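# Pack all blocks into the chest and close lid

## Task

Get every block, and no other object, inside the chest and close its lid. At the end the chest must be standing upright on the bench, no part of the tray may sit inside or above the chest, and everything must stay in place without the robot holding it. Finish with both grippers released and moved away.

## Robot and tools

Robot: two arms, left_arm and right_arm, each with a parallel gripper. Nothing may be dropped or knocked off the table; that fails the job. Loose objects or a held part may occasionally get a brief outside tug or push.

Frame: results report each gripper in one shared scene frame. The origin lies on the table surface midway between the arms, +x points out over the table, +z points up, and left_arm sits on the +y side. The arm names do not match image sides. Positions are in metres, orientation as a quaternion wxyz. Printed positions can be somewhat wrong, worse at long reach. Gripper axes: fingers point along the gripper's +z and open and close along its y. The reported point lies between the finger pads, roughly 1 cm behind the tips.

execute_actions(actions): actions is a list of up to 15 actions run in order; each action lasts 0.5 s (15 control steps of 1/30 s). An action is a table of up to 15 rows; if it has fewer, the last row repeats for the remaining steps. Every row holds 14 numbers in [-1, 1], covering both arms even if one stays still: left_arm dx, dy, dz, rx, ry, rz, opening, then right_arm in the same order. dx to rz are an offset, not a pose: the target relative to that gripper's measured pose at the start of the action (for a call's first action, the last pose reported), expressed in the gripper's own axes. Each row is measured from that same start pose, not added to the row before. Scale: 1.0 equals 0.6 m for dx, dy, dz and 180 degrees for the rotation; rx, ry, rz form a single rotation vector. opening is absolute: +1 fully open (0.094 m), -1 closed. An empty list just returns the current state and images.

move(target, speed, blocking): target is one 14-number row laid out as above, offsets from the pose in the latest result that shows one. Each gripper follows a straight line to its target; both finish together, lasting 0.5 to 10 s (cut off at 10 s if longer). Rotation takes the shorter direction. speed is the path top speed in m/s, 0.002 to 0.5, default 0.25; turning is capped at twice that in rad/s. The opening is sent when the move starts. Paths ignore obstacles and the other arm, and grippers may lag, drift or overshoot speed, especially with a nearly straight arm. blocking=false returns after 0.5 s while motion continues; check with wait(0), and no new actions or moves are accepted until a result shows the move ended (or call stop). The result adds a move: line giving the ending (done, off_target, moving, held, fault) and any limits: paced means the sent pose was clipped; held means a check blocked steps, after which the arm may speed up sharply. It also gives each gripper's remaining distance to its target. If only one arm is named, the other finished fine.

wait(seconds): 0 to 10; lets the scene run with the last commands held; a running move continues and the wait ends early when it finishes. stop(): brakes a running move; faster arms need more room; fingers keep moving. zoom_image(camera, region): camera is cam_high, cam_low, cam_left_wrist or cam_right_wrist; region is [x0, y0, x1, y1] in pixels of that camera's latest image, origin top-left, no larger than 504 by 504. Image sizes: cam_high and cam_low 504x504, wrist cameras 616x616; images arrive in that order. finished_scene(scene): pass the current scene number to end it; irreversible, so the goal must already hold and remain stable. Replying without a tool call also ends things.

Control behaviour: every step, the commanded pose is limited to within 70 mm and 16 degrees of the measured pose, and damped inverse kinematics favours position over orientation. Large offsets therefore need several actions, and after an action the arm stops at its last clipped pose, so send the remainder next. Hand target lines show where the controller is currently driving each gripper. Arms tend to finish a centimetre or more short, usually low, and zero offsets can let them sink further; to hold an arm still, send the correction back to its wanted pose in the first call of a reply and zeros afterwards, aiming higher if it keeps sagging. Elbows cannot fully straighten. Joint limits (rad): waist -2.880 to 2.880, shoulder 0.000 to 3.142, elbow 0.000 to 3.019, wrist pitch -1.693 to 1.571, wrist yaw -1.571 to 1.571, wrist roll -2.094 to 2.094.

Result lines: a pose unreachable line means the clearance check altered or blocked that arm's command. Step readings list positions at some steps; HELD with an arm label marks a step where that arm was held back. A FAULT line means an arm stopped. grip_measured shows finger opening on the command scale (the last joint value is the opening in metres); each gripper may read up to about 1 mm off. To hold something, command roughly 0.03 below grip_measured for a firm grip, less for a lighter one. Pad force tops out near 50 to 62 N, lower on thin parts under about 2 mm, with a brief spike at first contact.

Avoid: arms striking or pushing on each other, dropping or slamming objects, fast impacts, and targets placed far beyond a contact (they press harder; a blocked arm keeps pushing until commanded otherwise). Holding loads heats motors: a MOTOR HOT line appears from 85 °C, and at 100 °C the arm goes limp and drops with an OVER-TEMPERATURE FAULT. Favour smooth, efficient motion.

Each tool is called after "Request:" as name([rows], argument=value, ...), one row to a line, values as JSON.

## Session

Request:
execute_actions(actions=[])

Scene clock: 0.00 s.
left_arm: end_effector_position=(+0.5831, +0.2242, +0.3792) grip_measured=+1.000 end_effector_quat_wxyz=(+0.287, -0.245, +0.791, -0.482) | right_arm: end_effector_position=(+0.5865, -0.5338, +0.3249) grip_measured=+1.000 end_effector_quat_wxyz=(+0.070, +0.301, +0.945, +0.111)
Joint positions: left_arm=[-0.032  1.448  1.355 -0.414  0.704 -0.989  0.094] | right_arm=[-0.523  1.771  1.972 -1.649 -0.233  0.235  0.094]
Joint velocities: left_arm=[-0.005 -0.005 -0.002  0.002  0.022 -0.066  0.   ] | right_arm=[-0.015  0.015  0.012 -0.007 -0.037 -0.051  0.   ]
Motor temperatures (°C, as the motors report them): left_arm=[17 18 18 17 19 18] | right_arm=[20 18 20 17 19 17]
Hand target (left_arm): +0.585, +0.224, +0.405; +0.307, -0.232, +0.784, -0.488
Hand target (right_arm): +0.591, -0.536, +0.336; +0.084, +0.299, +0.944, +0.110

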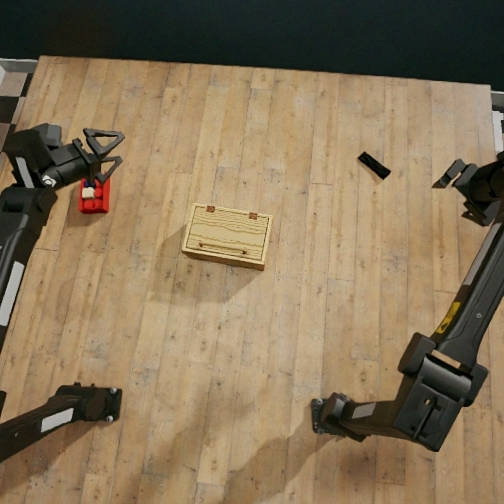

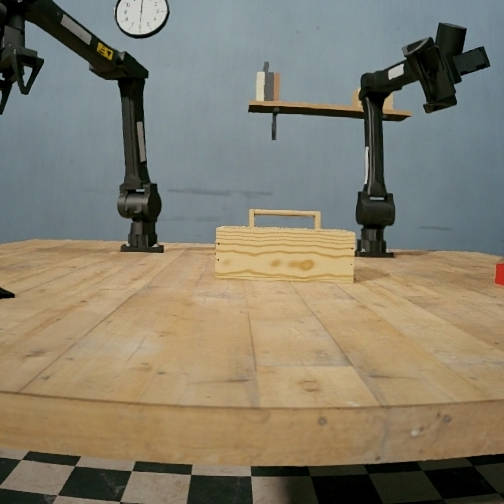

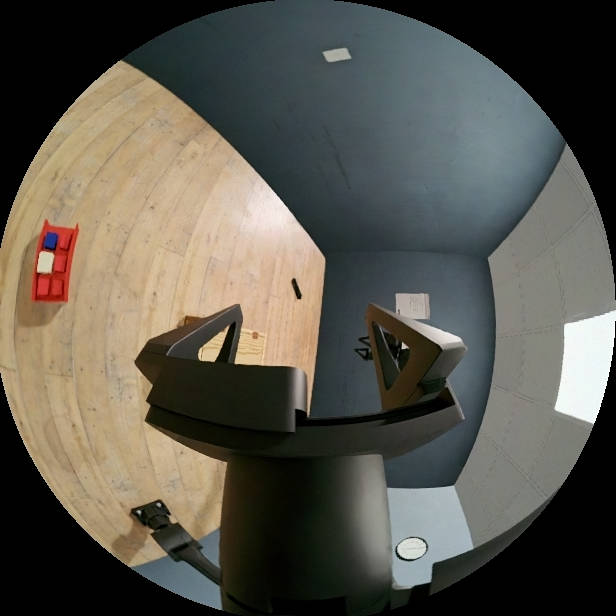

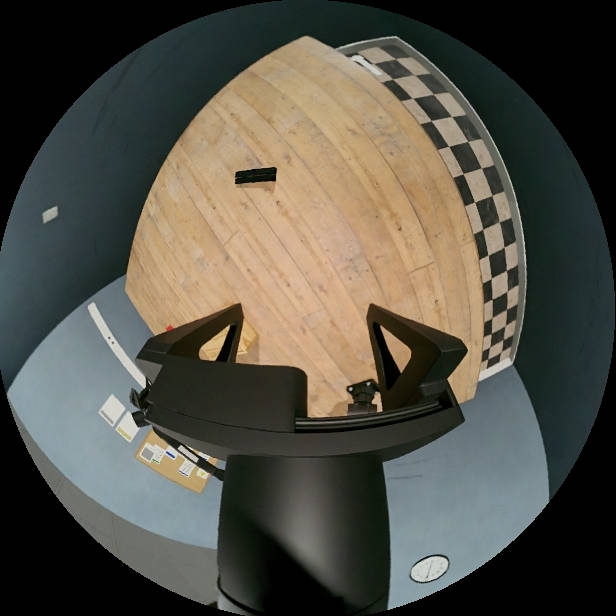

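Request:
zoom_image(camera="cam_left_wrist", region=[0, 200, 130, 330])

Request:
zoom_image(camera="cam_high", region=[60, 120, 300, 300])

Region (0, 200, 130, 330) of cam_left_wrist's 616x616 image, scaled by 3.877, with more detail than that image has.

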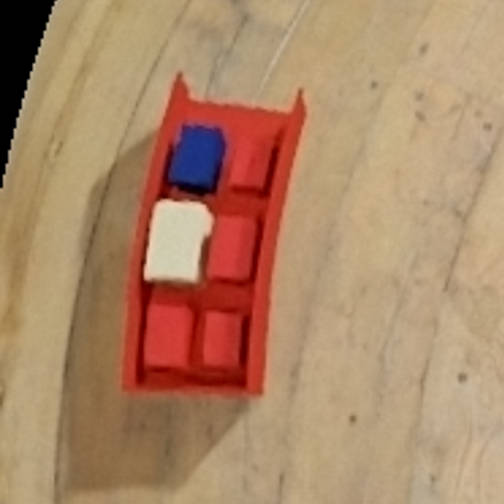

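Region (60, 120, 300, 300) of cam_high's 504x504 image, scaled by 2.100, with more detail than that image has; it fills the top 378 rows of this view, and the rest is white.

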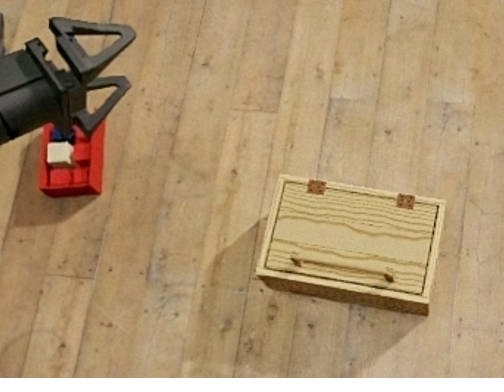

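Request:
move(target=[0.018,0.343,-0.127,-0.33,0.197,0.168,1,0.758,0.418,0.188,0.072,0.045,-0.195,1])

Scene clock: 45.87 s.
left_arm: end_effector_position=(+0.4870, +0.3544, +0.2074) grip_measured=+1.000 end_effector_quat_wxyz=(-0.018, -0.006, +1.000, -0.004) | right_arm: end_effector_position=(+0.3661, -0.0520, +0.2382) grip_measured=+1.000 end_effector_quat_wxyz=(-0.013, -0.009, +1.000, -0.010)
Joint positions: left_arm=[ 0.014  1.708  1.595 -1.494  0.006  0.07   0.094] | right_arm=[ 0.628  1.502  1.426 -1.527 -0.002  0.735  0.094]
Joint velocities: left_arm=[ 0.005  0.005  0.017  0.017 -0.037 -0.095  0.   ] | right_arm=[ 0.005 -0.015 -0.002 -0.007  0.007 -0.066  0.   ]
Motor temperatures (°C, as the motors report them): left_arm=[17 21 28 18 19 18] | right_arm=[20 21 27 17 19 17]
Hand target (left_arm): +0.499, +0.348, +0.222; -0.003, +0.008, +1.000, -0.002
Hand target (right_arm): +0.377, -0.044, +0.256; +0.005, -0.000, +1.000, +0.004
Off the commanded pose (left_arm): 0.018 m, 2 deg.
Off the commanded pose (right_arm): 0.018 m, 2 deg.
move: off_target (left_arm, right_arm)

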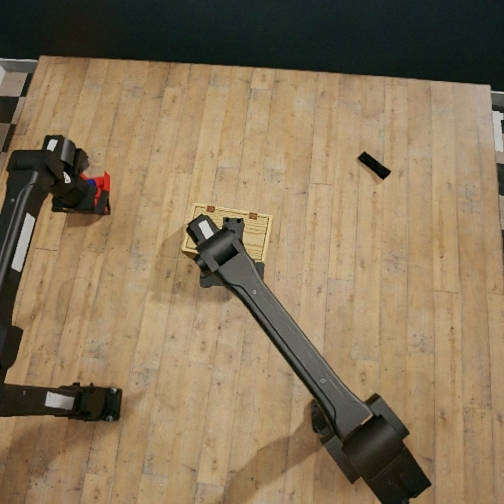

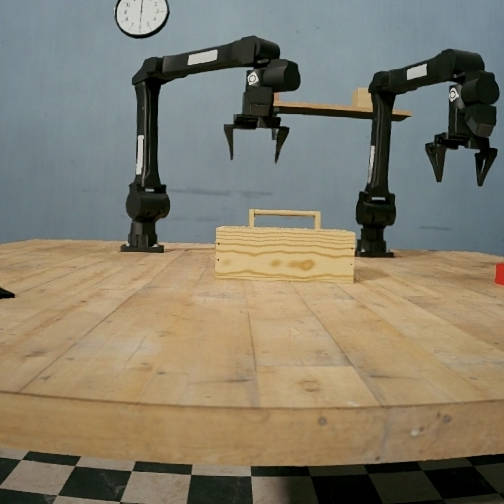

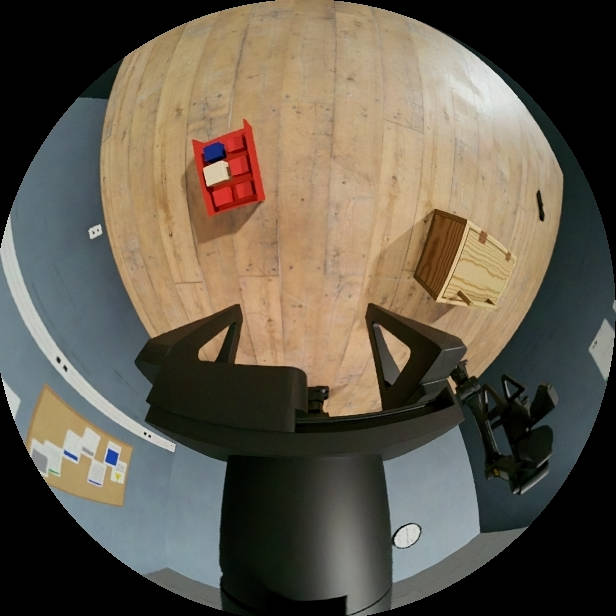

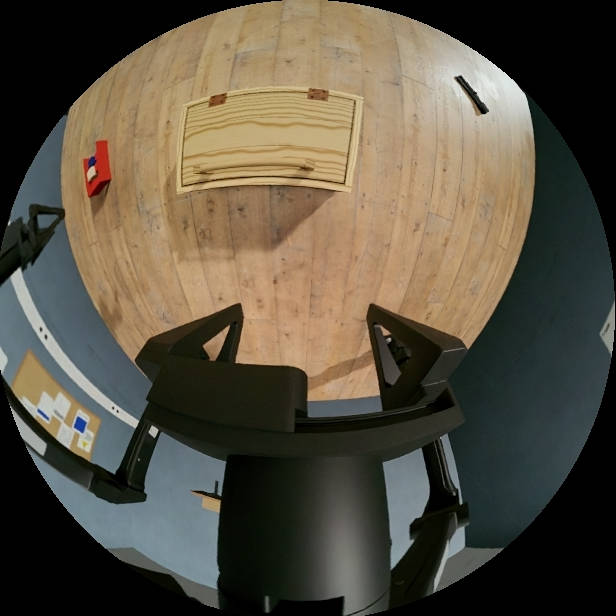

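Request:
move(target=[-0.07,0.177,0.12,-0.022,-0.255,-0.052,1,-0.057,0.07,0.13,0.302,-0.302,-0.431,-0.2], speed=0.35)

Scene clock: 75.43 s.
left_arm: end_effector_position=(+0.5225, +0.4507, +0.1146) grip_measured=+1.000 end_effector_quat_wxyz=(+0.352, -0.080, +0.932, +0.033) | right_arm: end_effector_position=(+0.3933, -0.0162, +0.1533) grip_measured=-0.199 end_effector_quat_wxyz=(+0.386, -0.593, +0.583, -0.400)
Joint positions: left_arm=[ 0.195  1.55   0.964 -0.262  0.056  0.071  0.094] | right_arm=[ 0.939  1.434  0.73  -0.011  0.949 -0.983  0.038]
Joint velocities: left_arm=[-0.005 -0.005  0.002 -0.002 -0.051  0.007  0.   ] | right_arm=[ 0.005 -0.005 -0.002 -0.022 -0.081 -0.007  0.001]
Motor temperatures (°C, as the motors report them): left_arm=[17 22 28 17 19 18] | right_arm=[20 20 29 17 19 18]
Hand target (left_arm): +0.526, +0.459, +0.129; +0.371, -0.090, +0.923, +0.035
Hand target (right_arm): +0.393, -0.013, +0.161; -0.396, +0.591, -0.579, +0.398
Off the commanded pose (left_arm): 0.021 m, 3 deg.
Off the commanded pose (right_arm): 0.009 m, 2 deg.
move: off_target (left_arm)

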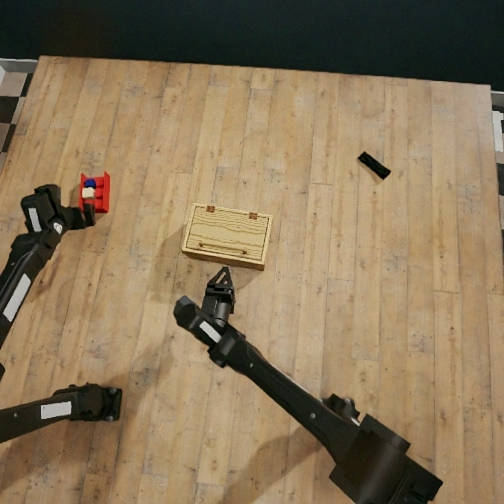

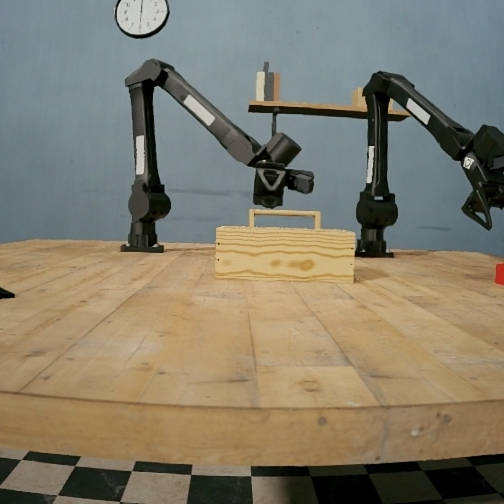

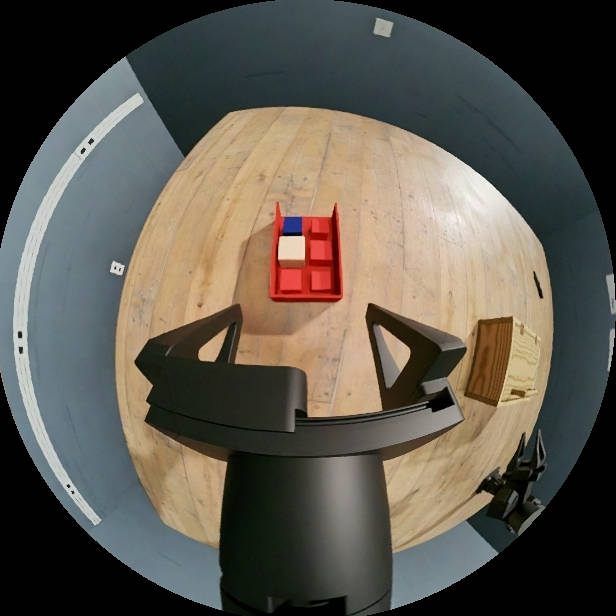

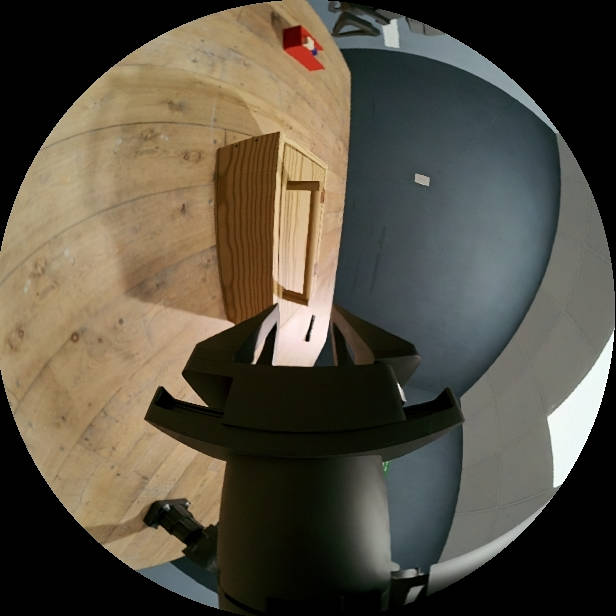

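Request:
move(target=[-0.03,0.01,0.13,0,-0.03,0,1,-0.015,-0.02,0.11,0,0,0,-0.2], speed=0.1)

Scene clock: 82.43 s.
left_arm: end_effector_position=(+0.5614, +0.4604, +0.0470) grip_measured=+1.000 end_effector_quat_wxyz=(+0.366, -0.079, +0.927, +0.033) | right_arm: end_effector_position=(+0.4444, -0.0198, +0.1237) grip_measured=-0.199 end_effector_quat_wxyz=(+0.369, -0.603, +0.583, -0.400)
Joint positions: left_arm=[ 0.195  1.756  0.995 -0.06   0.06   0.071  0.094] | right_arm=[ 0.824  1.555  0.768  0.116  0.856 -1.089  0.038]
Joint velocities: left_arm=[-0.015  0.005 -0.012 -0.022  0.007 -0.007  0.   ] | right_arm=[-0.005 -0.005 -0.017  0.002 -0.022 -0.081 -0.   ]
Motor temperatures (°C, as the motors report them): left_arm=[17 22 27 18 19 18] | right_arm=[20 20 28 17 19 18]
Hand target (left_arm): +0.585, +0.468, +0.071; +0.396, -0.079, +0.914, +0.037
Hand target (right_arm): +0.458, -0.008, +0.138; -0.385, +0.593, -0.583, +0.401
Off the commanded pose (left_arm): 0.033 m, 4 deg.
Off the commanded pose (right_arm): 0.024 m, 2 deg.
move: off_target (left_arm, right_arm)

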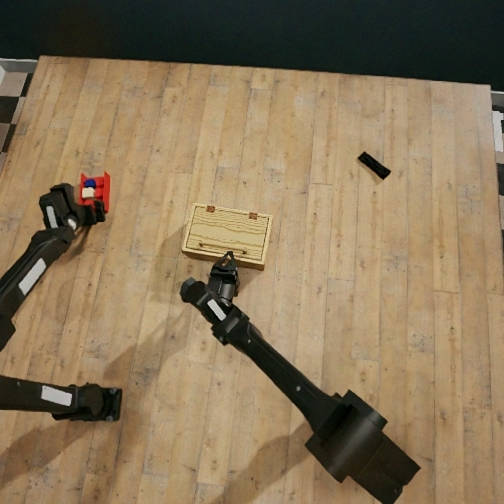

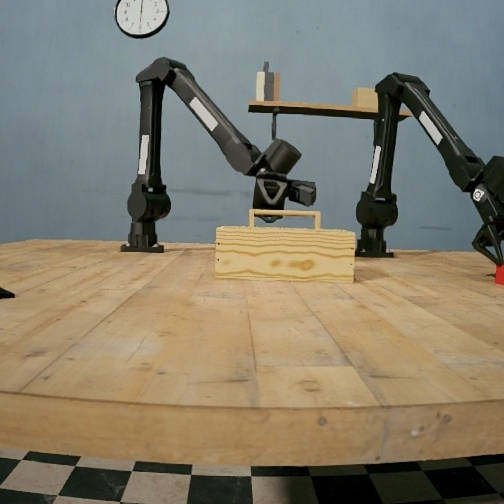

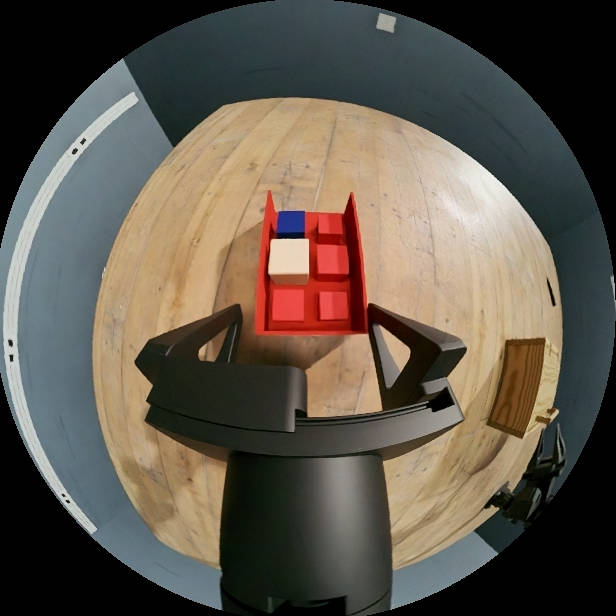

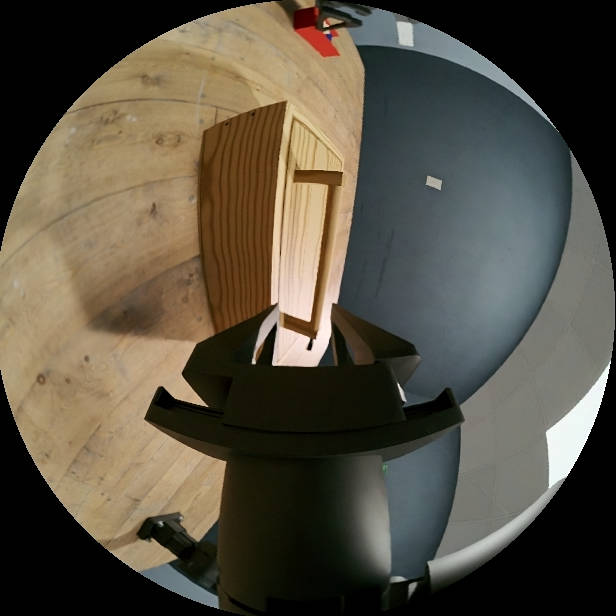

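Request:
move(target=[-0.085,-0.017,0.025,0,-0.035,0,1,-0.033,-0.06,0.073,0.03,0,0,-0.2], speed=0.07)

Scene clock: 93.00 s.
left_arm: end_effector_position=(+0.5840, +0.4613, +0.0542) grip_measured=+1.000 end_effector_quat_wxyz=(+0.391, -0.079, +0.916, +0.038) | right_arm: end_effector_position=(+0.4836, -0.0090, +0.1231) grip_measured=-0.199 end_effector_quat_wxyz=(-0.382, +0.597, -0.564, +0.424)
Joint positions: left_arm=[ 0.185  1.786  1.031 -0.01   0.051  0.059  0.094] | right_arm=[ 0.774  1.65   0.824  0.272  0.846 -1.219  0.038]
Joint velocities: left_arm=[-0.015 -0.005  0.012  0.002  0.022 -0.007  0.   ] | right_arm=[-0.005  0.005 -0.022 -0.007  0.022 -0.051 -0.001]
Motor temperatures (°C, as the motors report them): left_arm=[17 22 28 18 19 18] | right_arm=[20 20 28 17 19 18]
Hand target (left_arm): +0.608, +0.458, +0.072; +0.416, -0.077, +0.905, +0.038
Hand target (right_arm): +0.498, +0.000, +0.137; -0.397, +0.585, -0.564, +0.427
Off the commanded pose (left_arm): 0.031 m, 3 deg.
Off the commanded pose (right_arm): 0.023 m, 2 deg.
move: off_target (left_arm, right_arm)

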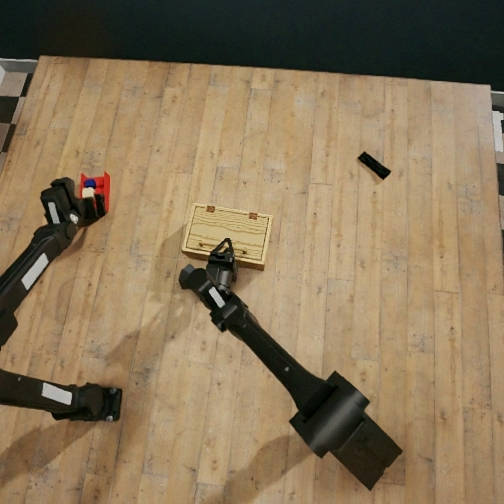

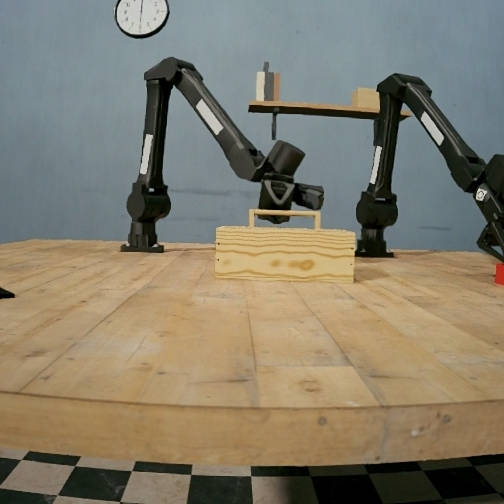

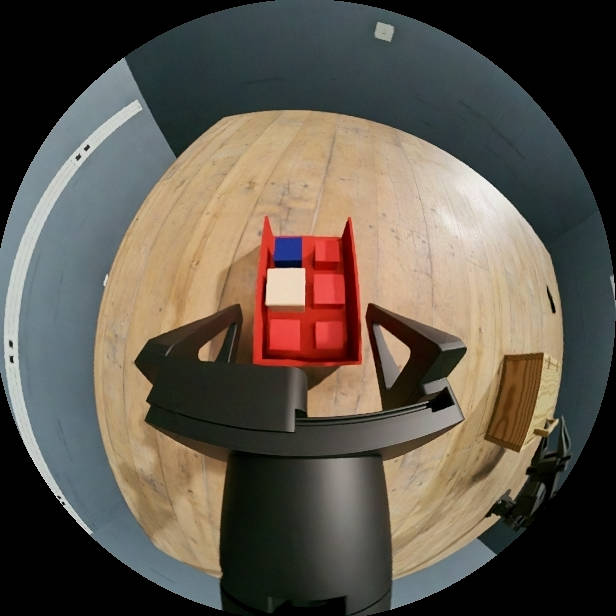

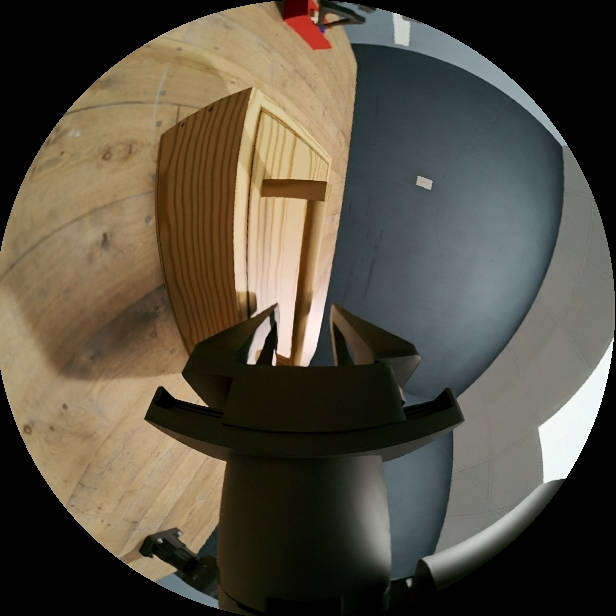

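Request:
zoom_image(camera="cam_left_wrist", region=[470, 340, 600, 470])

Request:
zoom_image(camera="cam_low", region=[220, 150, 350, 250])

Region (470, 340, 600, 470) of cam_left_wrist's 616x616 image, scaled by 3.877, with more detail than that image has.

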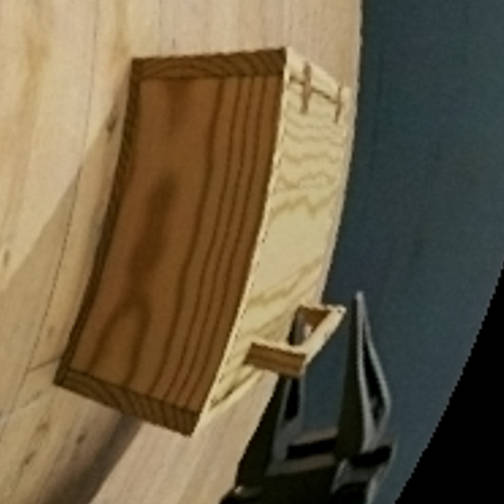

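Region (220, 150, 350, 250) of cam_low's 504x504 image, scaled by 3.877, with more detail than that image has; it fills the top 388 rows of this view, and the rest is white.

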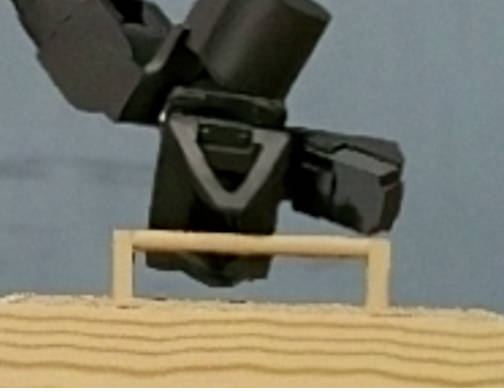

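Request:
move(target=[-0.057,-0.014,0.075,0,-0.017,0,1,-0.015,-0.035,0.035,0.012,0,0,-0.5], speed=0.06)

Scene clock: 105.30 s.
left_arm: end_effector_position=(+0.6157, +0.4659, +0.0304) grip_measured=+1.000 end_effector_quat_wxyz=(+0.389, -0.079, +0.917, +0.040) | right_arm: end_effector_position=(+0.4943, -0.0083, +0.1206) grip_measured=-0.499 end_effector_quat_wxyz=(-0.377, +0.602, -0.555, +0.432)
Joint positions: left_arm=[0.177 1.894 1.12  0.006 0.04  0.055 0.094] | right_arm=[ 0.758  1.674  0.84   0.298  0.836 -1.264  0.024]
Joint velocities: left_arm=[-0.005 -0.015  0.012 -0.002 -0.037  0.066  0.   ] | right_arm=[-0.015 -0.015  0.007 -0.007 -0.007 -0.066  0.   ]
Motor temperatures (°C, as the motors report them): left_arm=[17 22 28 18 19 18] | right_arm=[20 20 28 17 19 17]
Hand target (left_arm): +0.640, +0.462, +0.050; +0.415, -0.078, +0.905, +0.040
Hand target (right_arm): +0.510, +0.000, +0.134; -0.392, +0.590, -0.556, +0.435
Off the commanded pose (left_arm): 0.031 m, 3 deg.
Off the commanded pose (right_arm): 0.023 m, 2 deg.
move: off_target (left_arm, right_arm)

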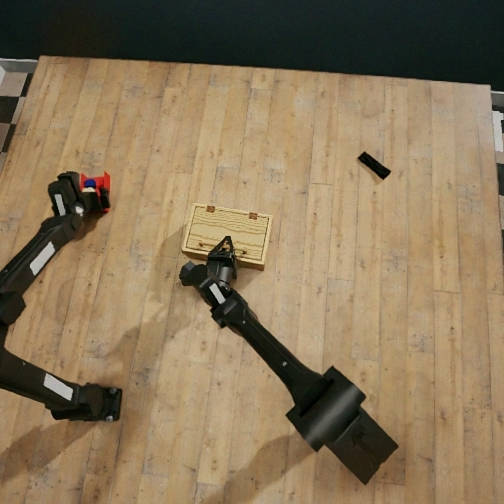

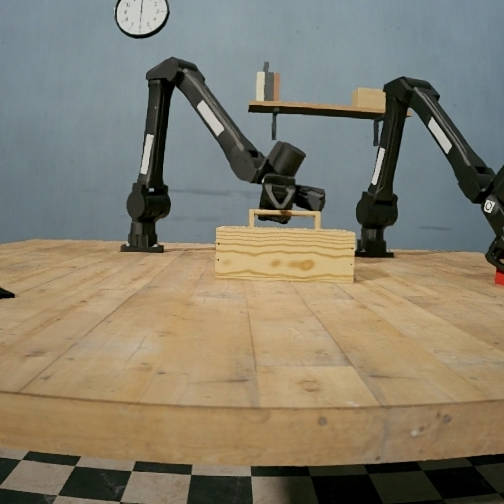

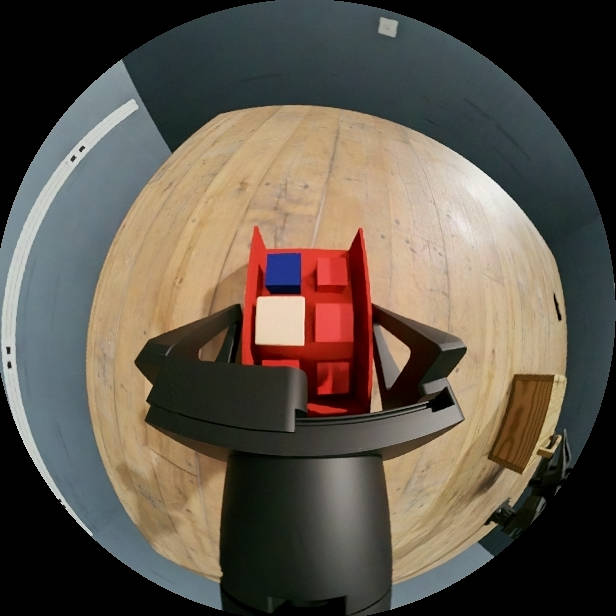

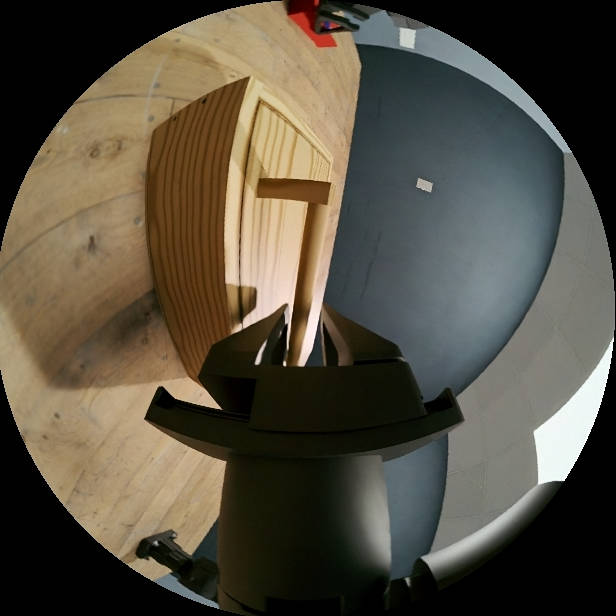

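Request:
move(target=[-0.042,-0.012,0.018,0,-0.017,0,1,-0.015,-0.128,0.035,-0.1,0,0,-0.6], speed=0.08)

Scene clock: 116.80 s.
left_arm: end_effector_position=(+0.6159, +0.4670, +0.0241) grip_measured=+1.000 end_effector_quat_wxyz=(+0.388, -0.081, +0.917, +0.043) | right_arm: end_effector_position=(+0.5266, +0.0027, +0.1623) grip_measured=-0.599 end_effector_quat_wxyz=(-0.262, +0.670, -0.605, +0.342)
Joint positions: left_arm=[0.177 1.906 1.12  0.016 0.034 0.055 0.094] | right_arm=[ 0.686  1.643  1.17  -0.439  0.651 -1.09   0.019]
Joint velocities: left_arm=[ 0.005  0.005  0.007  0.007 -0.066 -0.037  0.   ] | right_arm=[-0.005  0.005  0.007 -0.022 -0.051  0.022 -0.   ]
Motor temperatures (°C, as the motors report them): left_arm=[17 23 28 18 19 18] | right_arm=[20 21 29 17 19 18]
Hand target (left_arm): +0.640, +0.463, +0.042; +0.413, -0.079, +0.906, +0.042
Hand target (right_arm): +0.541, +0.009, +0.183; -0.279, +0.654, -0.615, +0.341
Off the commanded pose (left_arm): 0.031 m, 3 deg.
Off the commanded pose (right_arm): 0.026 m, 3 deg.
move: off_target (left_arm, right_arm)

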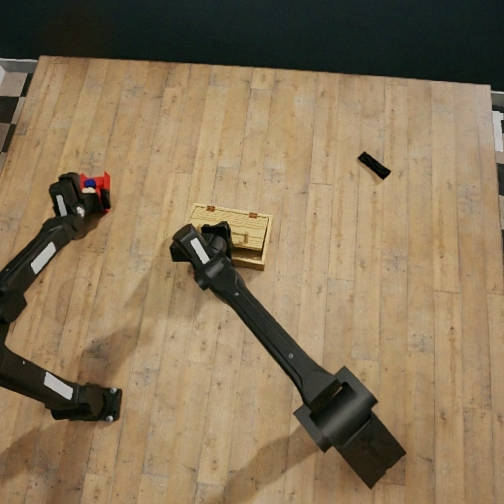

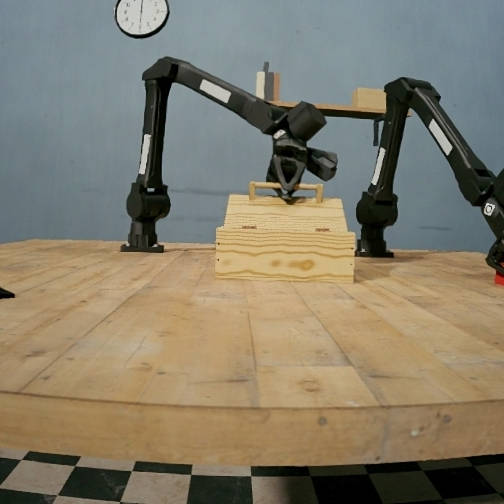

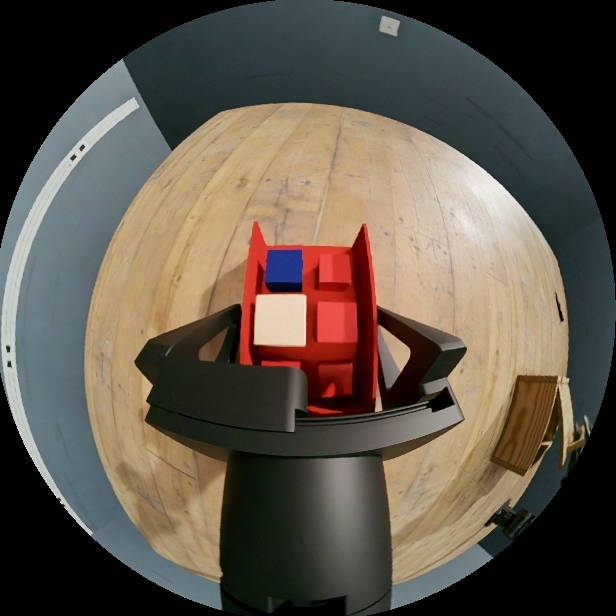

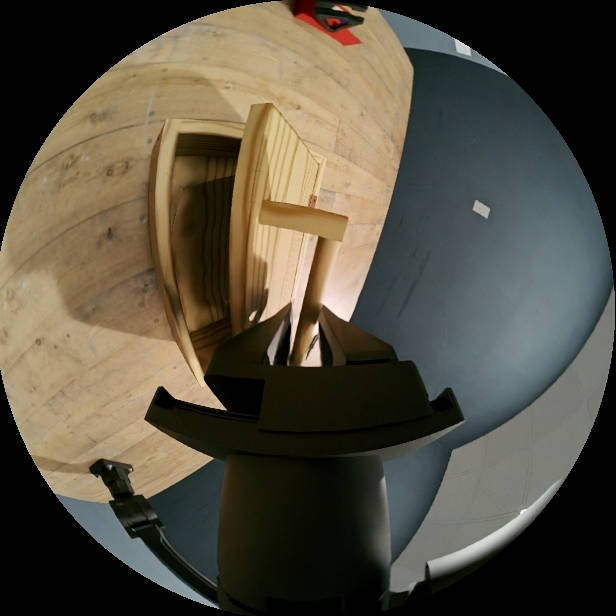

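Request:
move(target=[-0.048,-0.01,0.008,0,-0.017,0,0.7,0.022,-0.14,0.028,-0.14,0,0.05,-0.6], speed=0.1)

Scene clock: 127.60 s.
left_arm: end_effector_position=(+0.6158, +0.4671, +0.0241) grip_measured=+0.729 end_effector_quat_wxyz=(+0.388, -0.081, +0.917, +0.043) | right_arm: end_effector_position=(+0.5808, -0.0018, +0.2009) grip_measured=-0.599 end_effector_quat_wxyz=(+0.122, -0.675, +0.705, -0.182)
Joint positions: left_arm=[0.177 1.906 1.12  0.016 0.034 0.055 0.081] | right_arm=[ 0.544  1.841  1.709 -1.15   0.338 -0.908  0.019]
Joint velocities: left_arm=[-0.005 -0.005 -0.007 -0.002 -0.037 -0.007 -0.001] | right_arm=[-0.005 -0.005 -0.012 -0.032 -0.051 -0.022  0.   ]
Motor temperatures (°C, as the motors report them): left_arm=[17 23 28 18 19 18] | right_arm=[20 21 31 17 19 18]
Hand target (left_arm): +0.638, +0.465, +0.042; +0.412, -0.080, +0.907, +0.045
Hand target (right_arm): +0.595, +0.000, +0.215; -0.135, +0.663, -0.714, +0.182
Off the commanded pose (left_arm): 0.030 m, 3 deg.
Off the commanded pose (right_arm): 0.021 m, 2 deg.
move: off_target (left_arm, right_arm)

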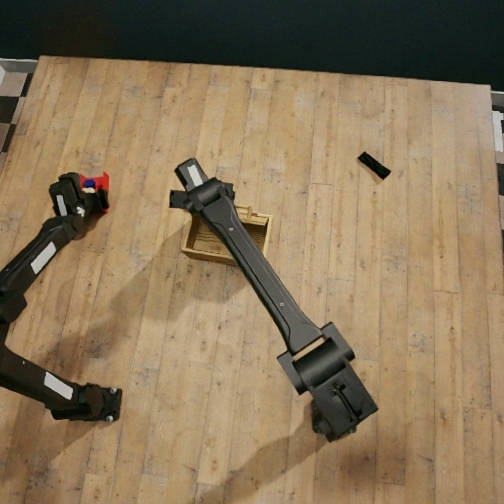

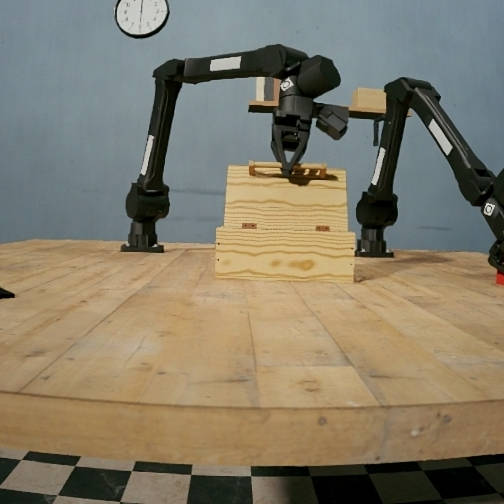

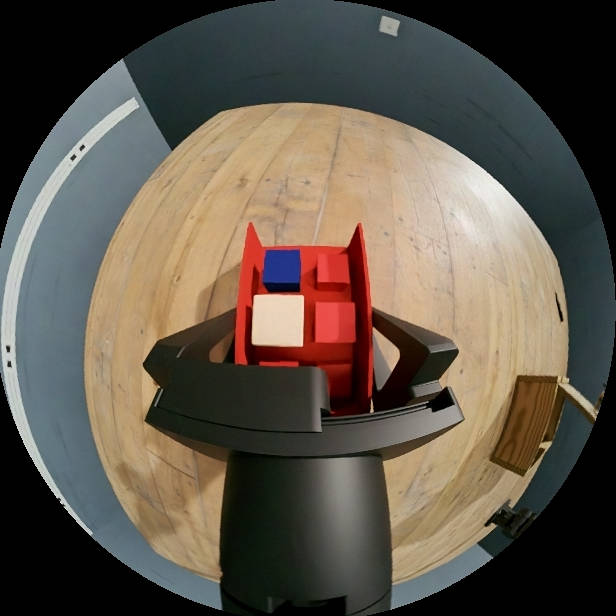

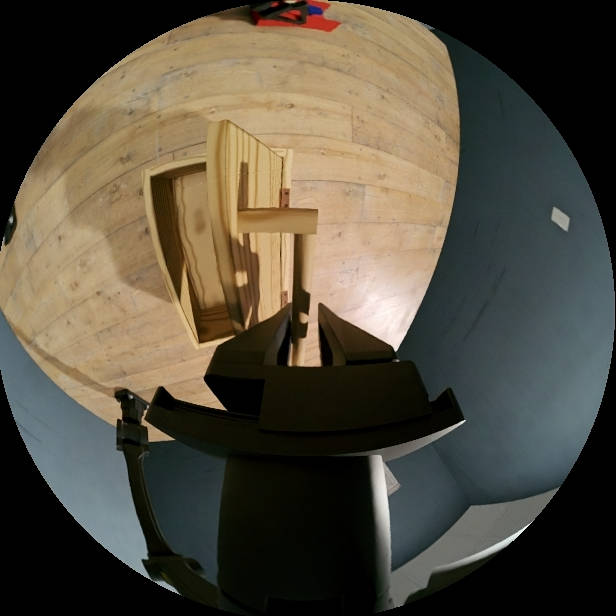

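Request:
move(target=[-0.095,-0.02,-0.287,0,-0.07,0,0.69,0.008,-0.108,0.067,-0.1,-0.08,0,-0.6], speed=0.1)

Scene clock: 138.40 s.
left_arm: end_effector_position=(+0.5290, +0.4454, +0.1599) grip_measured=+0.729 end_effector_quat_wxyz=(+0.469, -0.078, +0.878, +0.055) | right_arm: end_effector_position=(+0.6385, -0.0076, +0.1801) grip_measured=-0.599 end_effector_quat_wxyz=(+0.088, -0.703, +0.705, +0.021)
Joint positions: left_arm=[0.177 1.465 0.857 0.019 0.034 0.051 0.081] | right_arm=[ 0.379  2.069  2.047 -1.391 -0.089 -1.057  0.019]
Joint velocities: left_arm=[ 0.005 -0.005 -0.012  0.012 -0.037  0.007 -0.001] | right_arm=[-0.005 -0.005  0.007  0.002 -0.037  0.007 -0.001]
Motor temperatures (°C, as the motors report them): left_arm=[17 24 28 18 19 18] | right_arm=[20 22 32 17 19 18]
Hand target (left_arm): +0.533, +0.439, +0.181; +0.486, -0.077, +0.869, +0.052
Hand target (right_arm): +0.656, -0.013, +0.190; -0.101, +0.703, -0.704, -0.015
Off the commanded pose (left_arm): 0.027 m, 2 deg.
Off the commanded pose (right_arm): 0.022 m, 2 deg.
move: off_target (left_arm, right_arm)

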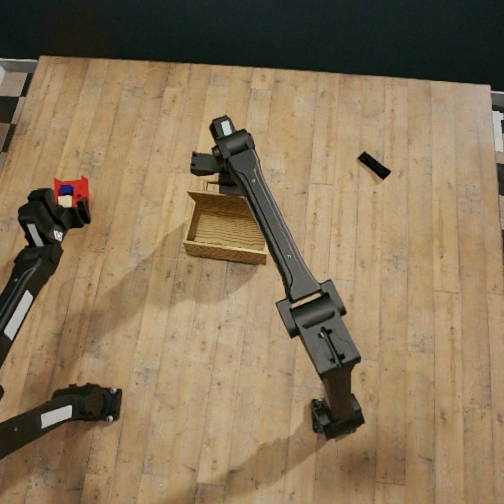

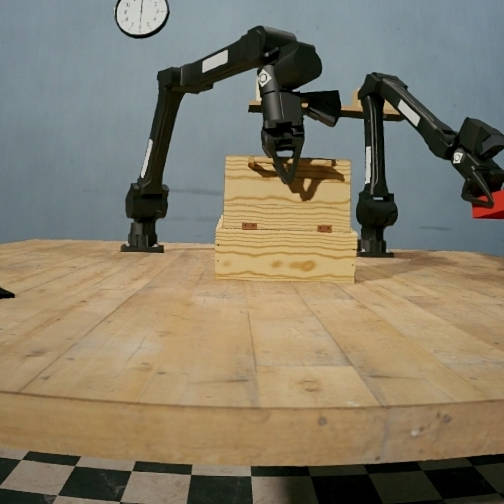

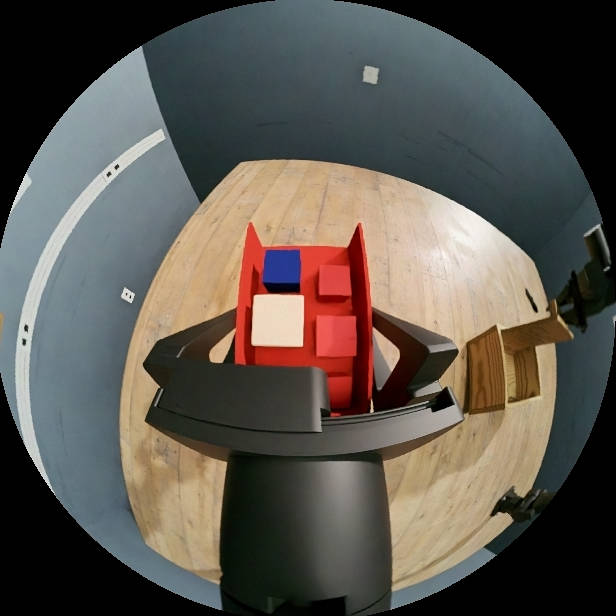

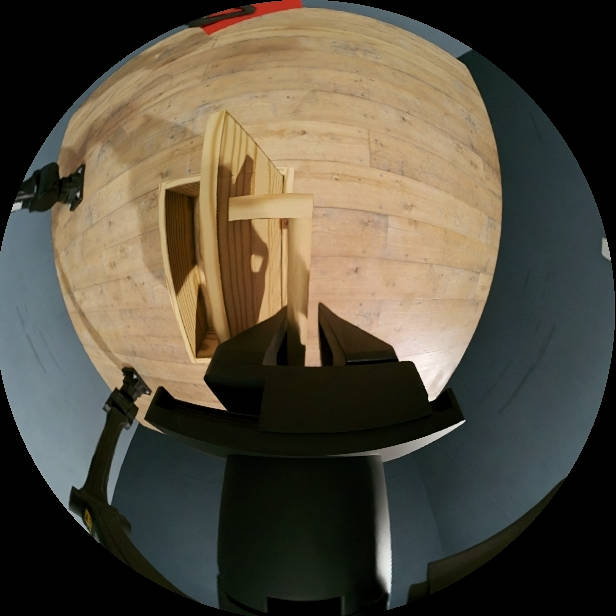

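Request:
move(target=[0.043,-0.556,-0.15,0.324,-0.025,0.216,0.69,0.005,-0.022,-0.014,0.01,0,0,-0.6], speed=0.13)

Scene clock: 151.70 s.
left_arm: end_effector_position=(+0.4840, +0.1140, +0.1539) grip_measured=+0.729 end_effector_quat_wxyz=(+0.414, +0.430, +0.770, -0.225) | right_arm: end_effector_position=(+0.6382, -0.0087, +0.1788) grip_measured=-0.599 end_effector_quat_wxyz=(+0.086, -0.704, +0.705, +0.019)
Joint positions: left_arm=[-0.249  1.51   0.925 -0.194  0.657  0.554  0.081] | right_arm=[ 0.379  2.069  2.044 -1.391 -0.084 -1.057  0.019]
Joint velocities: left_arm=[ 0.005 -0.005  0.002  0.002 -0.007  0.037  0.001] | right_arm=[-0.005 -0.005 -0.007  0.017  0.007 -0.051  0.001]
Motor temperatures (°C, as the motors report them): left_arm=[17 23 28 18 19 18] | right_arm=[20 23 32 17 19 18]
Hand target (left_arm): +0.502, +0.103, +0.183; +0.438, +0.445, +0.750, -0.218
Hand target (right_arm): +0.650, -0.012, +0.189; -0.099, +0.702, -0.706, -0.010
Off the commanded pose (left_arm): 0.036 m, 4 deg.
Off the commanded pose (right_arm): 0.017 m, 2 deg.
move: off_target (left_arm, right_arm)

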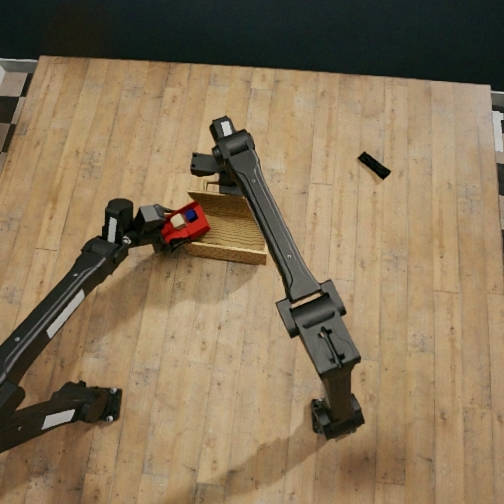

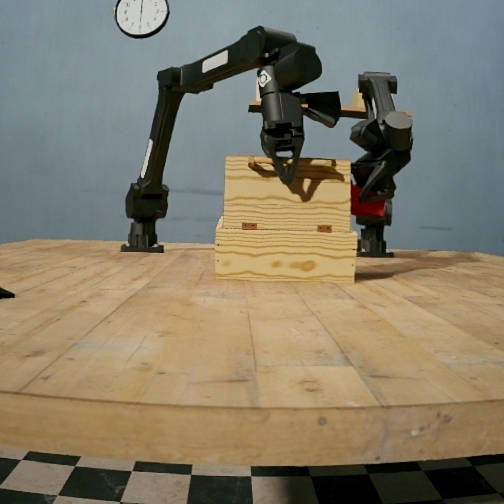

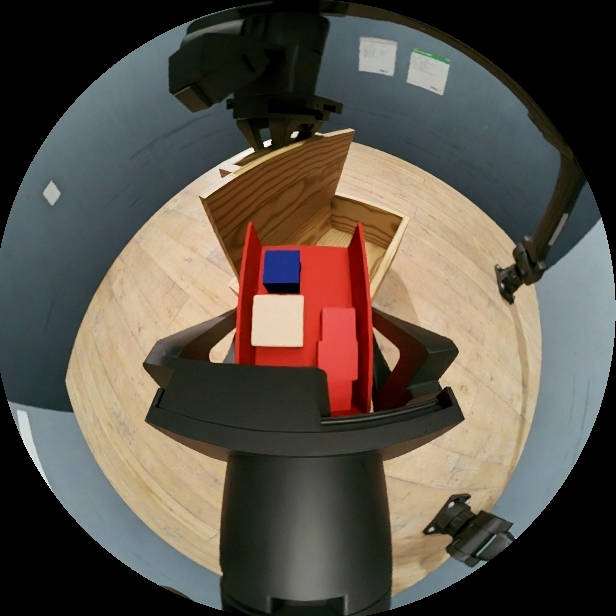

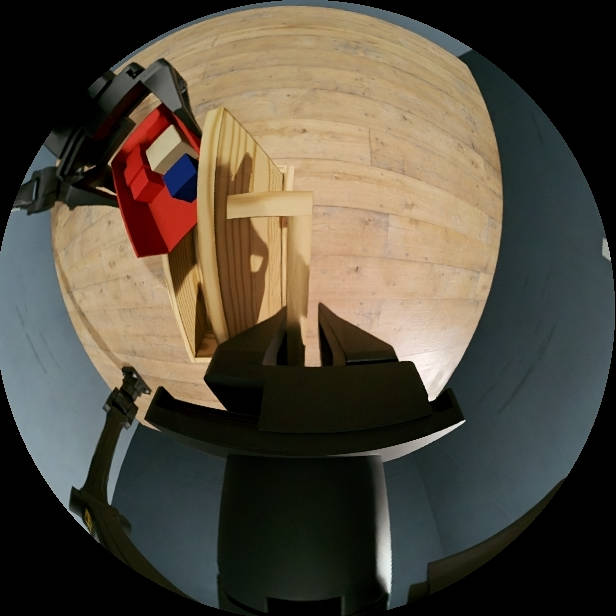

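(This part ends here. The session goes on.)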